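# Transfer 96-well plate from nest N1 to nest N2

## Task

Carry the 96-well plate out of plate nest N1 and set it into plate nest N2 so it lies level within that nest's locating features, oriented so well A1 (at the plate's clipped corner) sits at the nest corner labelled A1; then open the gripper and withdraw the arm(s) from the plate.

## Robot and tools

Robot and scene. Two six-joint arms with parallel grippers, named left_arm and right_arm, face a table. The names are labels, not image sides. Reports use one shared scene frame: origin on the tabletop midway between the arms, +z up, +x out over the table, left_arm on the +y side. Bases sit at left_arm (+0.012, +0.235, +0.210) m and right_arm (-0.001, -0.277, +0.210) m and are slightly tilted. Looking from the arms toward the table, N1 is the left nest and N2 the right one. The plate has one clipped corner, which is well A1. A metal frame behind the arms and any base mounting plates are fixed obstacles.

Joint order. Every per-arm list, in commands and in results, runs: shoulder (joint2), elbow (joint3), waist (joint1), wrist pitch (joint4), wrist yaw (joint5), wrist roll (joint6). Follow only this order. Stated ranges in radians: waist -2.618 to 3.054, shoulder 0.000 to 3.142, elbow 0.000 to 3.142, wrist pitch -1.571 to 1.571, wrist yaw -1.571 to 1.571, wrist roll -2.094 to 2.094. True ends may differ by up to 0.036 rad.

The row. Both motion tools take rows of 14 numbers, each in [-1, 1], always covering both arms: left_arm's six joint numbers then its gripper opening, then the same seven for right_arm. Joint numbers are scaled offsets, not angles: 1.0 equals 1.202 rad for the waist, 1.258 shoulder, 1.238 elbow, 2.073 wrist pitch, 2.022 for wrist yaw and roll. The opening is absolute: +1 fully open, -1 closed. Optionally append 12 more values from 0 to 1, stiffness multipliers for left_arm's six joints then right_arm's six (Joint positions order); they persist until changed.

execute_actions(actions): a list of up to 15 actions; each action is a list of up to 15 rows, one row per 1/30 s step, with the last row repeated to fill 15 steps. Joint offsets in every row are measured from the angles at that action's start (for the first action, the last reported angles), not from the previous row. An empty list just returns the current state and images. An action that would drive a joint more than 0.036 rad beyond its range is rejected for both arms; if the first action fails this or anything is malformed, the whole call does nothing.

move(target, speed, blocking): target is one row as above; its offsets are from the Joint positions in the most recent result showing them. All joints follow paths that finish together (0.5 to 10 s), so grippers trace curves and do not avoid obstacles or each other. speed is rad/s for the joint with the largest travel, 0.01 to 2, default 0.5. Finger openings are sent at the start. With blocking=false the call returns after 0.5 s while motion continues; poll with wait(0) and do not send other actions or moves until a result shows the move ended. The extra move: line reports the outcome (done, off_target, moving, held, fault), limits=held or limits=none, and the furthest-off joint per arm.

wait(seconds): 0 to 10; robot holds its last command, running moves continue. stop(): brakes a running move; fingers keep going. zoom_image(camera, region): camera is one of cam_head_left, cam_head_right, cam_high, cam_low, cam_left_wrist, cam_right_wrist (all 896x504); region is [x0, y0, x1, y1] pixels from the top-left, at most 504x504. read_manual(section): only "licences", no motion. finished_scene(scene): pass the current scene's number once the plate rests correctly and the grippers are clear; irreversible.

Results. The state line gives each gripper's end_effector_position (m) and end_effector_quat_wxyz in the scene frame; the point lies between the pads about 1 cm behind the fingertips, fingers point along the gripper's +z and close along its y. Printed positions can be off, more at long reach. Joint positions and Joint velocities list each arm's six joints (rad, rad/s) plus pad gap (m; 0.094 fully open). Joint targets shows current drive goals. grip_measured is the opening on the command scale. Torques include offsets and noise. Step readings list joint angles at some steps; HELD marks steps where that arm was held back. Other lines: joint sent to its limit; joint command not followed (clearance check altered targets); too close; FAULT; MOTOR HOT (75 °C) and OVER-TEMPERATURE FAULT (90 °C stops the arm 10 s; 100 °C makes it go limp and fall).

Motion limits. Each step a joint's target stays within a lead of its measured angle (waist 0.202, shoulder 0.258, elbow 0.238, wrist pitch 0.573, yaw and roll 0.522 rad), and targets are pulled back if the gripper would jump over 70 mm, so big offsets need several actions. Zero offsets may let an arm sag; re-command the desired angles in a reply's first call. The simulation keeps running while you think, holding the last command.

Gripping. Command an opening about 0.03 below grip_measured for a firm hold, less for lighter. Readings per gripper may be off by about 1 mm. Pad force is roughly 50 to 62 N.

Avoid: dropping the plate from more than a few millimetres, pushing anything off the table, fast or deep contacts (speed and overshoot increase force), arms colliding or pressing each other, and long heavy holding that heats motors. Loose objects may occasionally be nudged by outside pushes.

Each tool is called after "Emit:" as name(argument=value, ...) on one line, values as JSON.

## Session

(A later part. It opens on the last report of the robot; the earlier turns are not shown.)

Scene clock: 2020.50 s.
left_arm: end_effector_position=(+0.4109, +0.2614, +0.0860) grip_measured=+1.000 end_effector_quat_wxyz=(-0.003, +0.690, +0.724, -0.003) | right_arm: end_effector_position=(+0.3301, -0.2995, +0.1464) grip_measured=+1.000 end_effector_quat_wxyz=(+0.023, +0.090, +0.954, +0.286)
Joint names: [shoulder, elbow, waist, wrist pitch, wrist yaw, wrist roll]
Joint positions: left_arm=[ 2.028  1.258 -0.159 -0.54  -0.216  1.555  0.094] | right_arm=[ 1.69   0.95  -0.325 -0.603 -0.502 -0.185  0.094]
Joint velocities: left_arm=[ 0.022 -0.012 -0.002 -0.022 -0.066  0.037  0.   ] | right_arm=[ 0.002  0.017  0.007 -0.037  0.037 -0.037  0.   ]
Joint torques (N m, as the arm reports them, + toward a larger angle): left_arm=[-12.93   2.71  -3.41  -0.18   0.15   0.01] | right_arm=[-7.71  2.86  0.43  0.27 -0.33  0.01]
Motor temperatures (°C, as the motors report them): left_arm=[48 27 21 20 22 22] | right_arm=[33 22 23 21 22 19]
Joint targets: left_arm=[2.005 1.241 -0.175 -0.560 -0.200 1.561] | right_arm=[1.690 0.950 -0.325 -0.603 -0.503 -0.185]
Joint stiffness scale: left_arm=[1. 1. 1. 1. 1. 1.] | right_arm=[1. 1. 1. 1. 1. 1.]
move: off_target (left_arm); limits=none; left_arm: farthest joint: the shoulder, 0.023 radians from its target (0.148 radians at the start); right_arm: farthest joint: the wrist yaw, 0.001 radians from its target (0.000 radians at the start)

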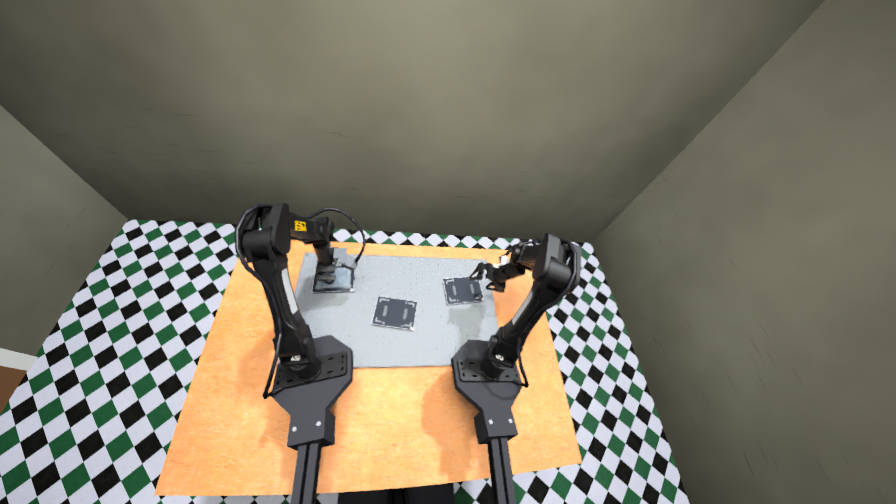

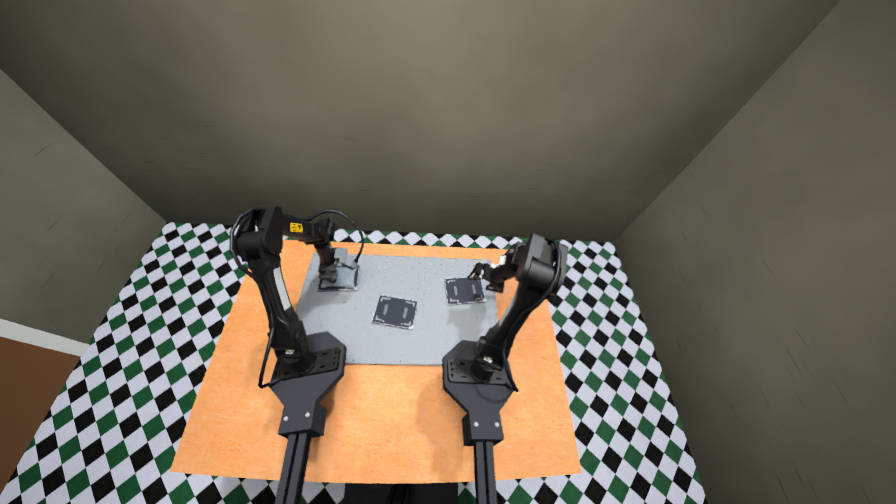

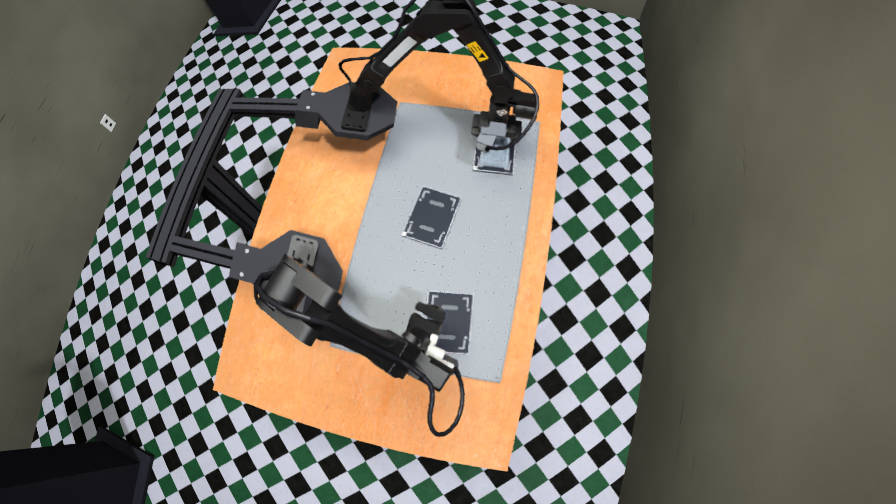

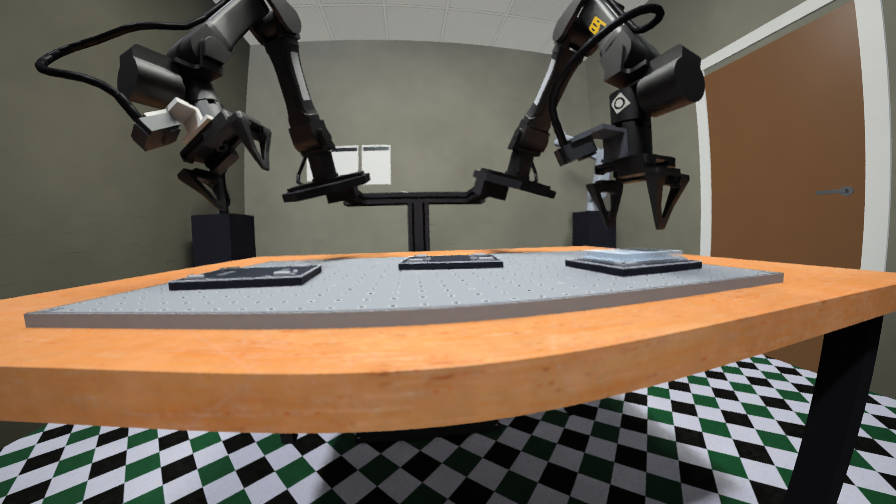

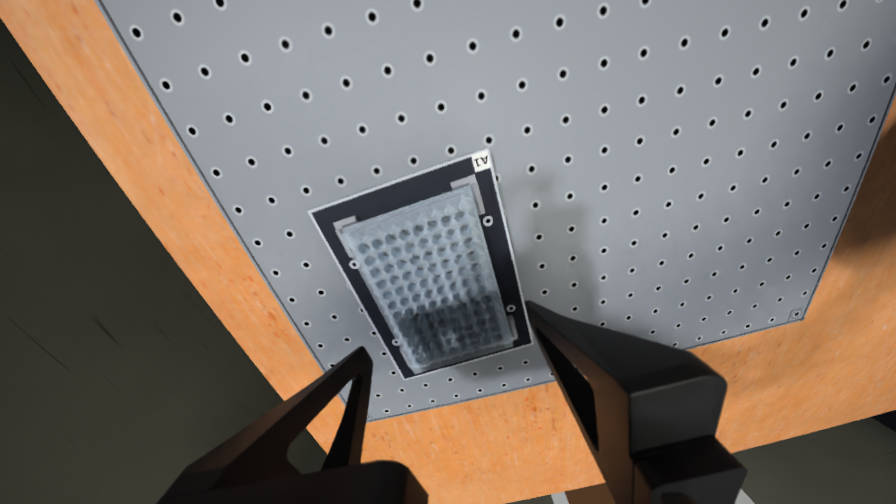

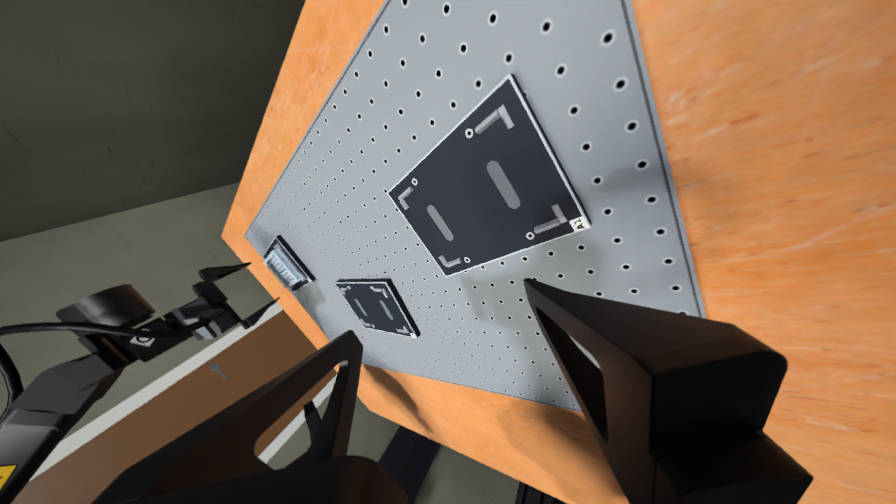

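Emit:
move(target=[-0.05,0,0.19,-0.03,0,0,1.0,0,0,0,0,0,0,1], speed=0.4)

Scene clock: 2033.93 s.
left_arm: end_effector_position=(+0.3874, +0.3556, +0.0852) grip_measured=+1.000 end_effector_quat_wxyz=(-0.041, +0.608, +0.793, +0.001) | right_arm: end_effector_position=(+0.3300, -0.2996, +0.1464) grip_measured=+1.000 end_effector_quat_wxyz=(+0.023, +0.090, +0.954, +0.286)
Joint names: [shoulder, elbow, waist, wrist pitch, wrist yaw, wrist roll]
Joint positions: left_arm=[ 1.988  1.258  0.071 -0.582 -0.217  1.555  0.094] | right_arm=[ 1.69   0.95  -0.325 -0.603 -0.502 -0.185  0.094]
Joint velocities: left_arm=[ 0.007 -0.017 -0.022 -0.037  0.066 -0.051  0.   ] | right_arm=[-0.012 -0.002 -0.002  0.037  0.022 -0.037  0.   ]
Joint torques (N m, as the arm reports them, + toward a larger angle): left_arm=[-12.9    4.06  -1.46  -0.26  -0.07  -0.04] | right_arm=[-7.71  2.87  0.44  0.26 -0.32  0.03]
Motor temperatures (°C, as the motors report them): left_arm=[50 26 21 20 22 22] | right_arm=[33 22 23 21 22 19]
Joint targets: left_arm=[1.965 1.258 0.070 -0.602 -0.216 1.555] | right_arm=[1.690 0.950 -0.325 -0.603 -0.502 -0.185]
Joint stiffness scale: left_arm=[1. 1. 1. 1. 1. 1.] | right_arm=[1. 1. 1. 1. 1. 1.]
move: off_target (left_arm); limits=none; left_arm: farthest joint: the shoulder, 0.022 radians from its target (0.063 radians at the start); right_arm: farthest joint: the waist, 0.000 radians from its target (0.000 radians at the start)

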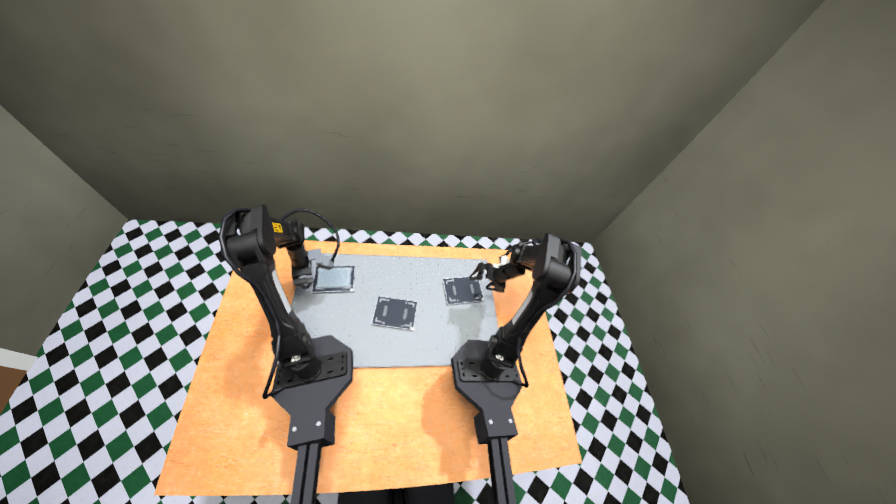

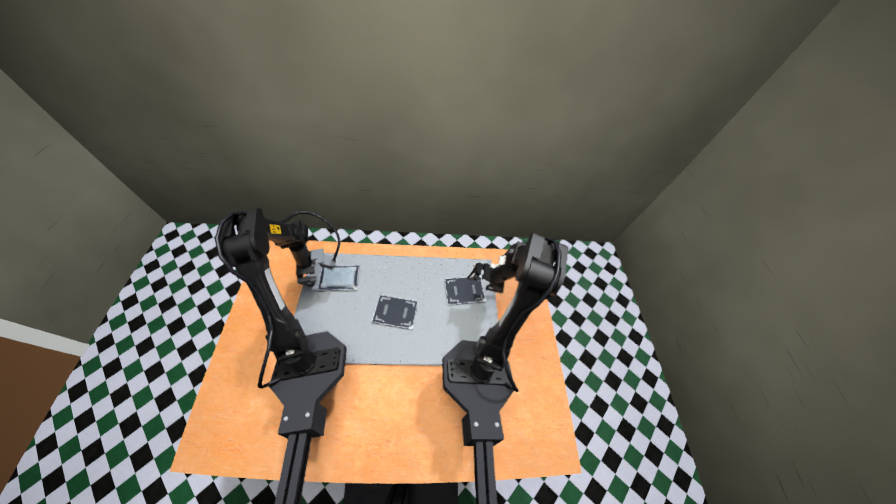

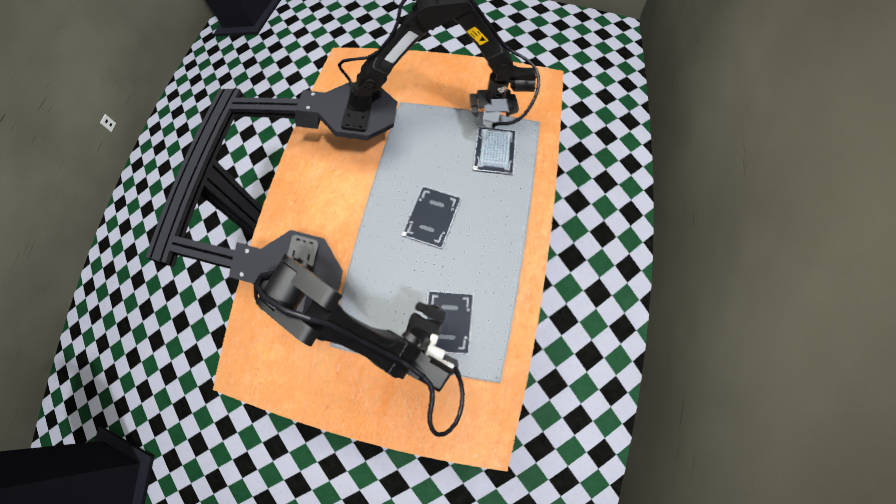

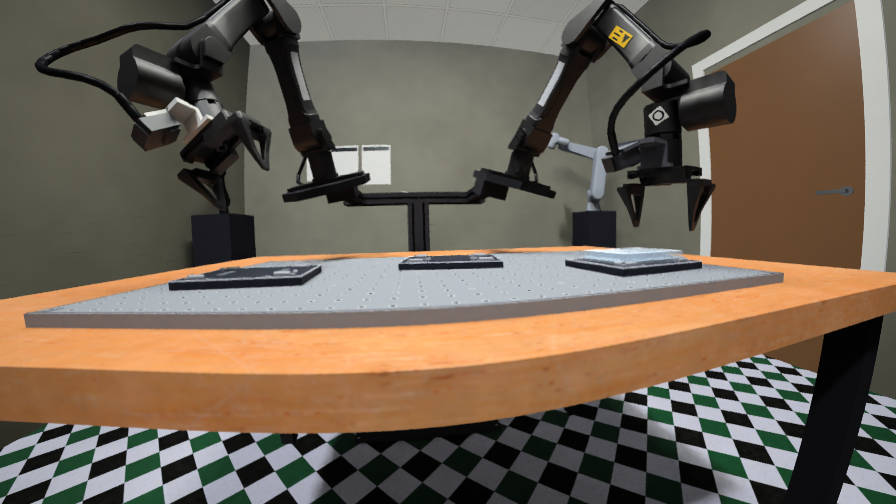

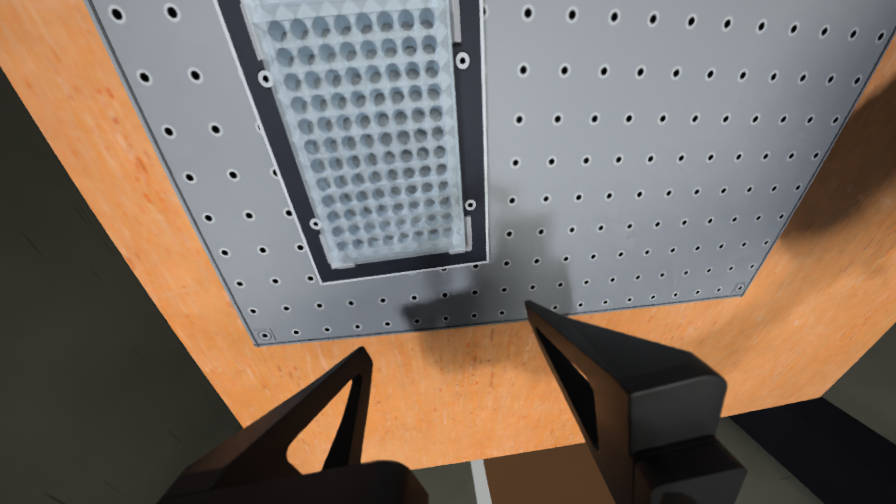

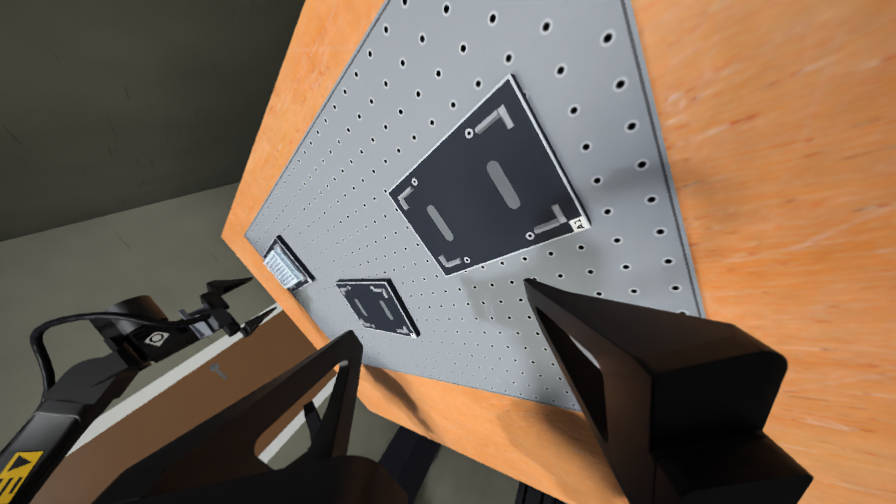

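Emit:
zoom_image(camera="cam_left_wrist", region=[290,190,500,295])

Emit:
zoom_image(camera="cam_high", region=[465,120,525,180])

Emit:
zoom_image(camera="cam_low", region=[560,235,710,285])

Emit:
zoom_image(camera="cam_head_left", region=[305,258,365,298])

Region (290, 190, 500, 295) of cam_left_wrist's 896x504 image, scaled by 2.400, with more detail than that image has.

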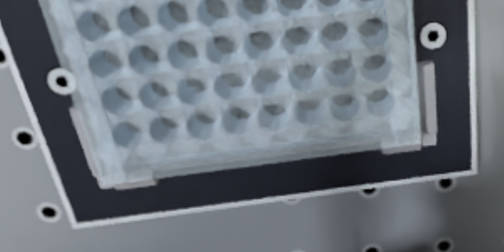

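Region (465, 120, 525, 180) of cam_high's 896x504 image, scaled by 8.400, with more detail than that image has.

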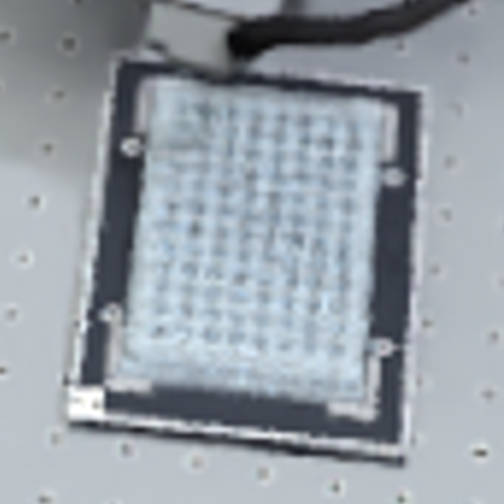

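Region (560, 235, 710, 285) of cam_low's 896x504 image, scaled by 3.360, with more detail than that image has.

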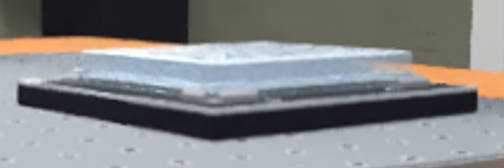

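Region (305, 258, 365, 298) of cam_head_left's 896x504 image, scaled by 8.400, with more detail than that image has.

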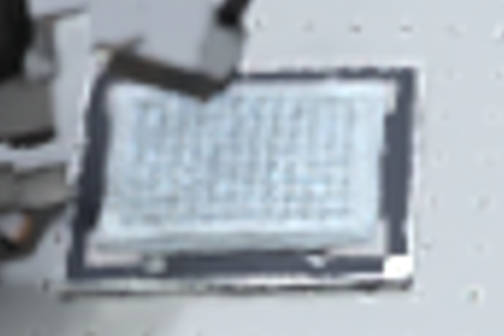

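Emit:
move(target=[0,0,0.15,-0.005,0,0,1.0,0,0,0,0,0,0,1], speed=0.4)

Scene clock: 2055.93 s.
left_arm: end_effector_position=(+0.3560, +0.4230, +0.0783) grip_measured=+1.000 end_effector_quat_wxyz=(-0.071, +0.537, +0.841, +0.004) | right_arm: end_effector_position=(+0.3300, -0.2996, +0.1464) grip_measured=+1.000 end_effector_quat_wxyz=(+0.023, +0.090, +0.954, +0.285)
Joint names: [shoulder, elbow, waist, wrist pitch, wrist yaw, wrist roll]
Joint positions: left_arm=[ 1.988  1.258  0.252 -0.582 -0.217  1.555  0.094] | right_arm=[ 1.69   0.95  -0.325 -0.603 -0.502 -0.185  0.094]
Joint velocities: left_arm=[ 0.007 -0.032 -0.007 -0.007 -0.037  0.081  0.   ] | right_arm=[-0.007  0.002 -0.007  0.007 -0.037  0.037  0.   ]
Joint torques (N m, as the arm reports them, + toward a larger angle): left_arm=[-11.18   3.97  -0.91  -0.21  -0.09  -0.04] | right_arm=[-7.71  2.85  0.46  0.26 -0.32  0.02]
Motor temperatures (°C, as the motors report them): left_arm=[52 26 21 20 22 22] | right_arm=[33 22 23 21 22 19]
Joint targets: left_arm=[1.988 1.258 0.251 -0.592 -0.217 1.555] | right_arm=[1.690 0.950 -0.325 -0.603 -0.502 -0.185]
Joint stiffness scale: left_arm=[1. 1. 1. 1. 1. 1.] | right_arm=[1. 1. 1. 1. 1. 1.]
move: done; limits=none; left_arm: farthest joint: the wrist pitch, 0.010 radians from its target (0.010 radians at the start); right_arm: farthest joint: the waist, 0.000 radians from its target (0.000 radians at the start)

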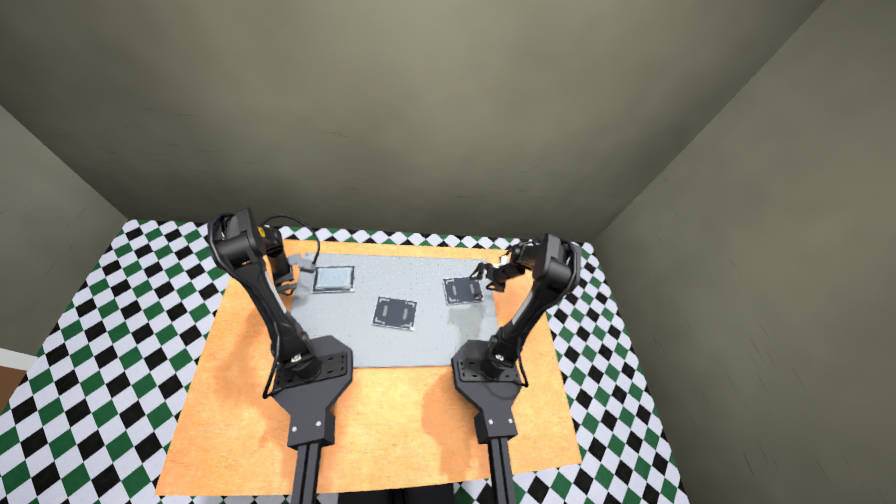

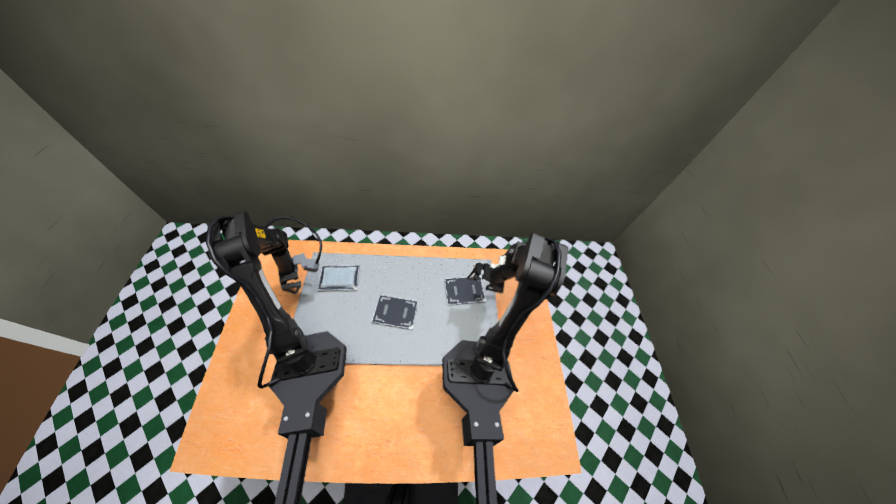

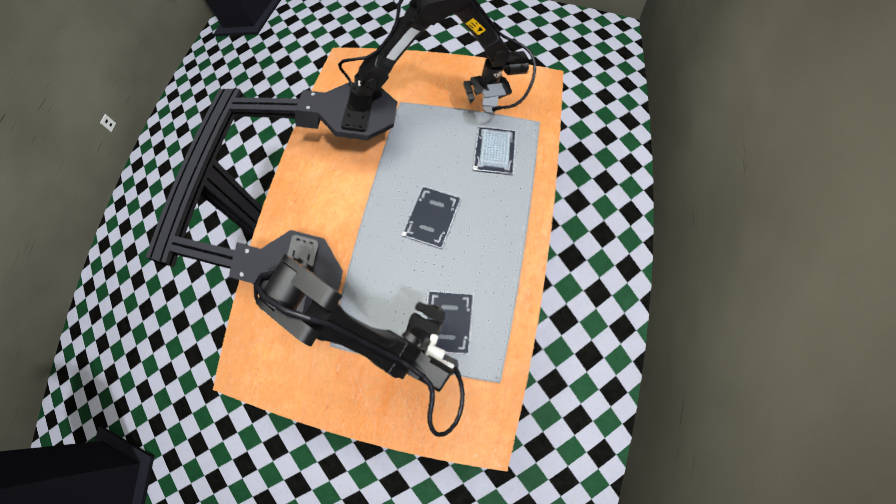

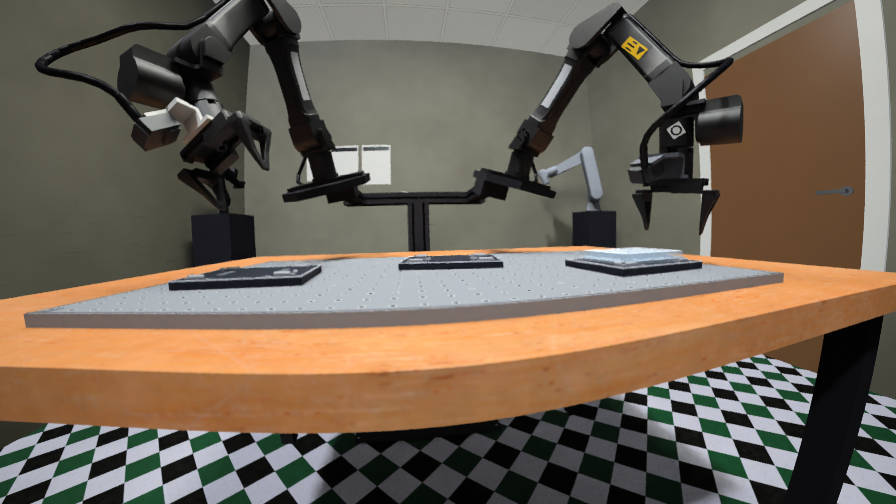

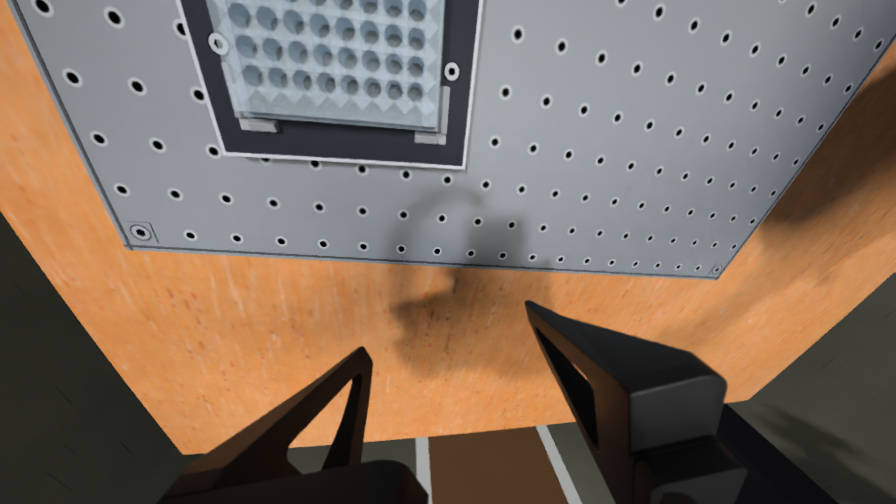

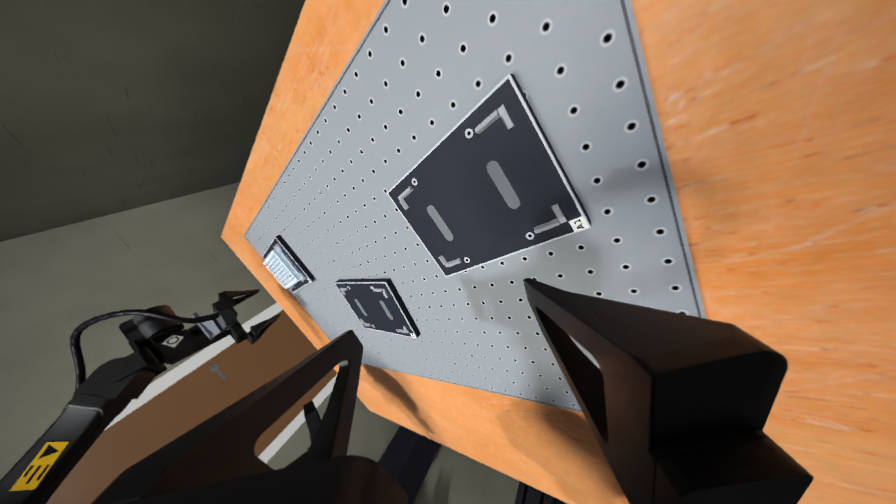

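Emit:
zoom_image(camera="cam_left_wrist", region=[190,70,490,180])

Emit:
zoom_image(camera="cam_left_wrist", region=[210,90,310,160])

Emit:
zoom_image(camera="cam_left_wrist", region=[390,70,490,170])

Region (190, 70, 490, 180) of cam_left_wrist's 896x504 image, scaled by 1.680, with more detail than that image has; it fills the top 185 rows of this view, and the rest is white.

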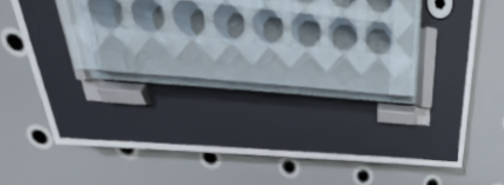

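Region (210, 90, 310, 160) of cam_left_wrist's 896x504 image, scaled by 5.040, with more detail than that image has; it fills the top 353 rows of this view, and the rest is white.

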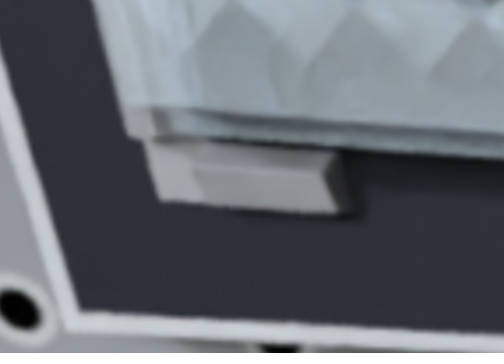

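Region (390, 70, 490, 170) of cam_left_wrist's 896x504 image, scaled by 5.040, with more detail than that image has.

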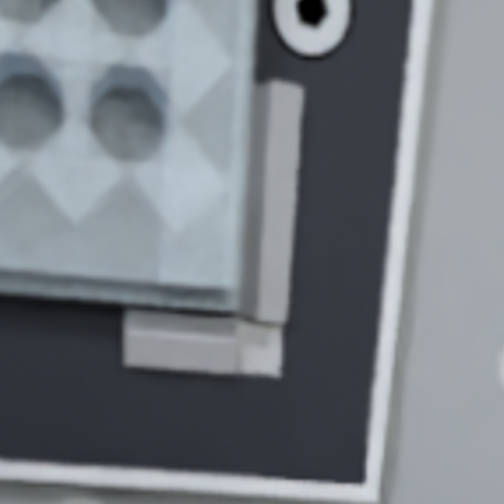

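Emit:
move(target=[-0.2,-0.1,0.03,-0.05,0,0,1.0,0,0,0,0,0,0,1], speed=0.6)

Emit:
zoom_image(camera="cam_low", region=[560,235,710,285])

Emit:
zoom_image(camera="cam_high", region=[460,115,530,185])

Scene clock: 2075.60 s.
left_arm: end_effector_position=(+0.3323, +0.4296, +0.1371) grip_measured=+1.000 end_effector_quat_wxyz=(-0.064, +0.523, +0.850, +0.023) | right_arm: end_effector_position=(+0.3300, -0.2996, +0.1464) grip_measured=+1.000 end_effector_quat_wxyz=(+0.023, +0.090, +0.954, +0.285)
Joint names: [shoulder, elbow, waist, wrist pitch, wrist yaw, wrist roll]
Joint positions: left_arm=[ 1.751  1.149  0.279 -0.666 -0.217  1.555  0.094] | right_arm=[ 1.69   0.95  -0.325 -0.603 -0.502 -0.185  0.094]
Joint velocities: left_arm=[-0.007 -0.007 -0.017 -0.007  0.051  0.037  0.   ] | right_arm=[-0.002 -0.017 -0.002 -0.022  0.022  0.022  0.   ]
Joint torques (N m, as the arm reports them, + toward a larger angle): left_arm=[-11.1    3.31   0.09  -0.23  -0.11  -0.04] | right_arm=[-7.7   2.84  0.48  0.26 -0.33  0.03]
Motor temperatures (°C, as the motors report them): left_arm=[50 26 21 20 22 22] | right_arm=[33 22 23 21 22 19]
Joint targets: left_arm=[1.736 1.134 0.288 -0.686 -0.217 1.555] | right_arm=[1.690 0.950 -0.325 -0.603 -0.502 -0.185]
Joint stiffness scale: left_arm=[1. 1. 1. 1. 1. 1.] | right_arm=[1. 1. 1. 1. 1. 1.]
move: done; limits=none; left_arm: farthest joint: the wrist pitch, 0.019 radians from its target (0.103 radians at the start); right_arm: farthest joint: the waist, 0.000 radians from its target (0.000 radians at the start)

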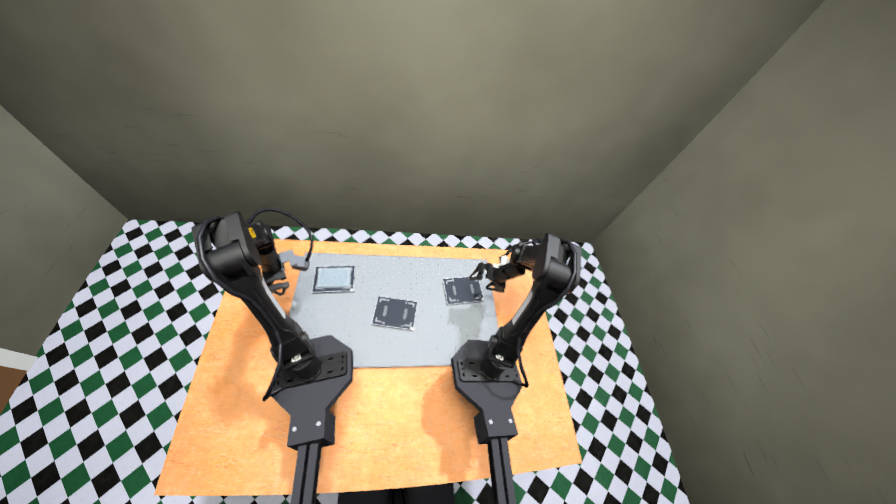

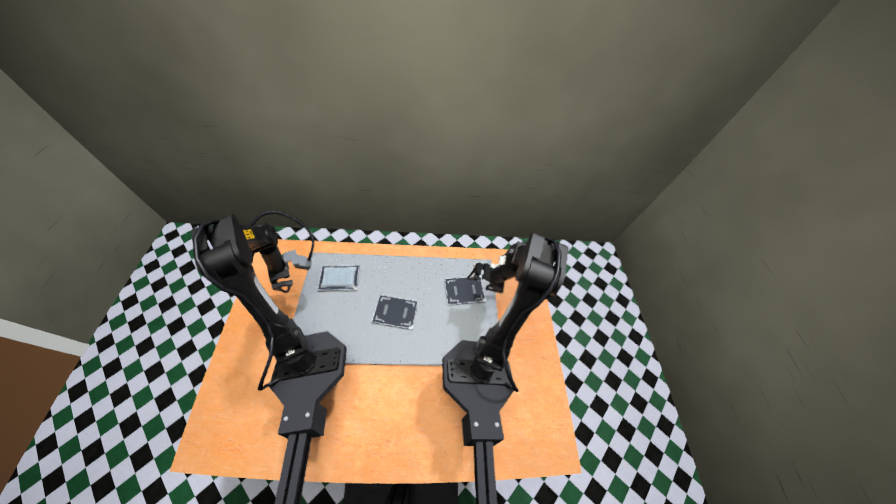

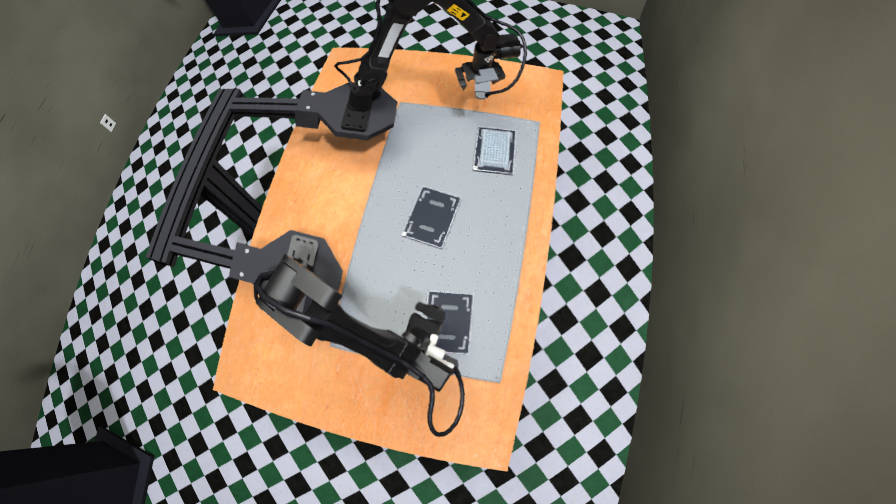

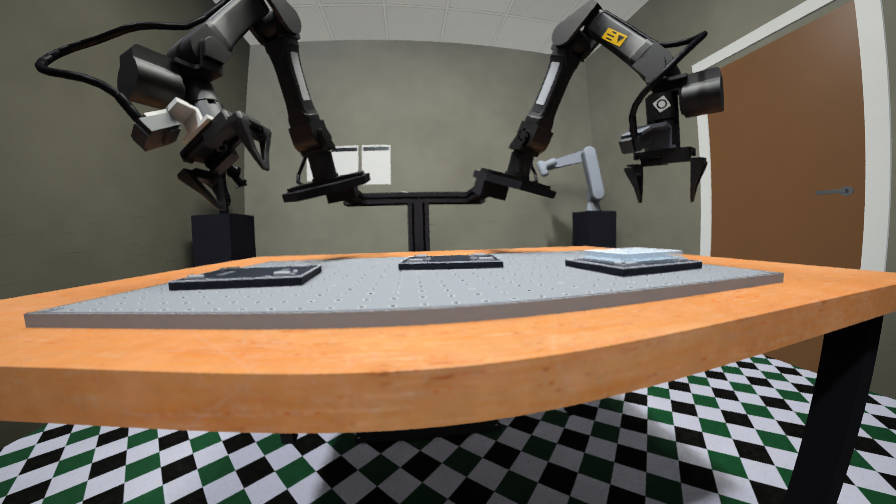

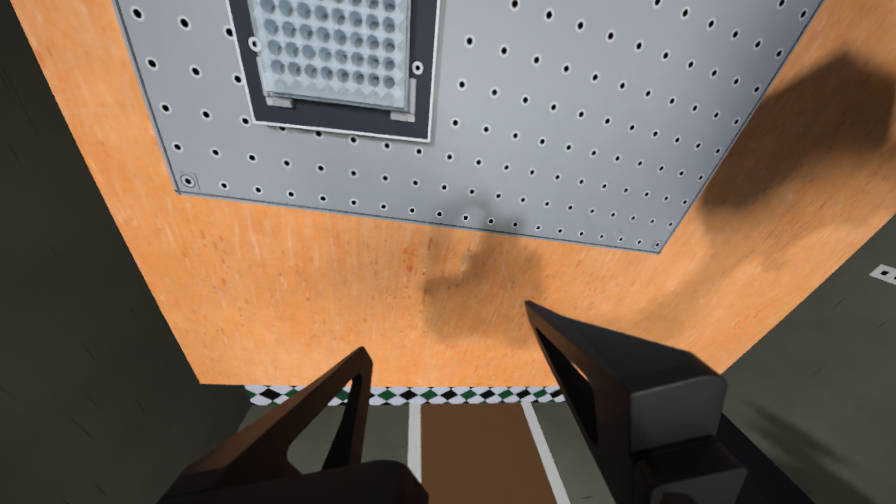

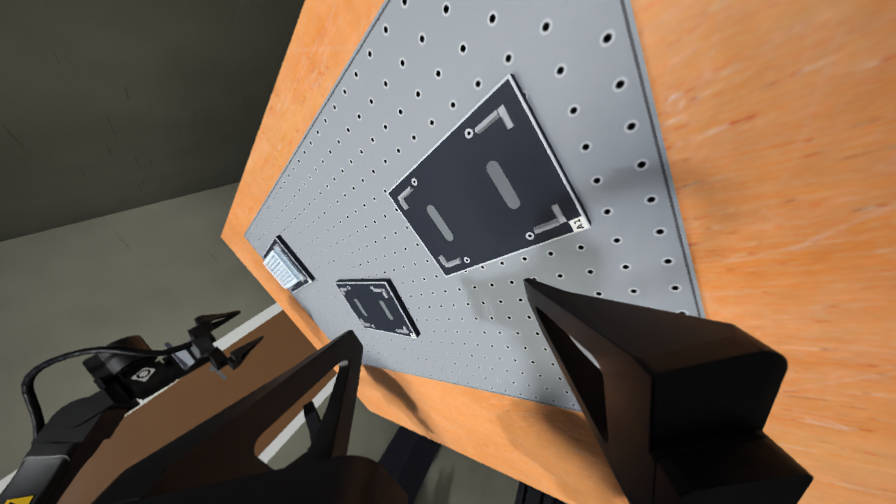

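Region (560, 235, 710, 285) of cam_low's 896x504 image, scaled by 3.360, with more detail than that image has.

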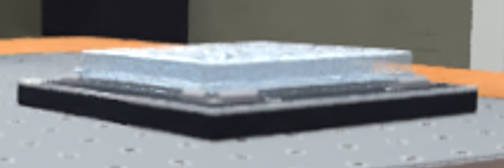

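Region (460, 115, 530, 185) of cam_high's 896x504 image, scaled by 7.200, with more detail than that image has.

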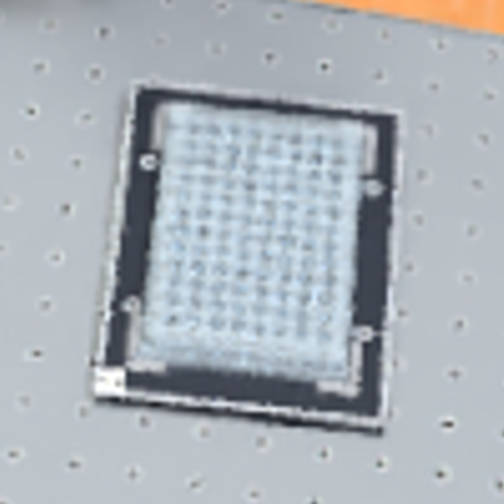

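Emit:
zoom_image(camera="cam_left_wrist", region=[235,40,445,150])

Region (235, 40, 445, 150) of cam_left_wrist's 896x504 image, scaled by 2.400, with more detail than that image has; it fills the top 264 rows of this view, and the rest is white.

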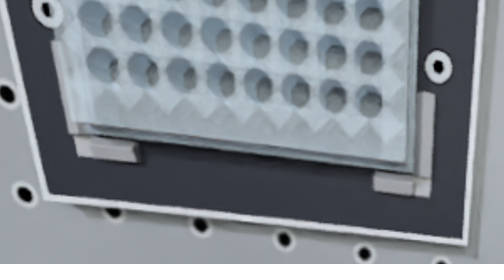

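Emit:
finished_scene(scene=2)

The scene is finished: the task was done.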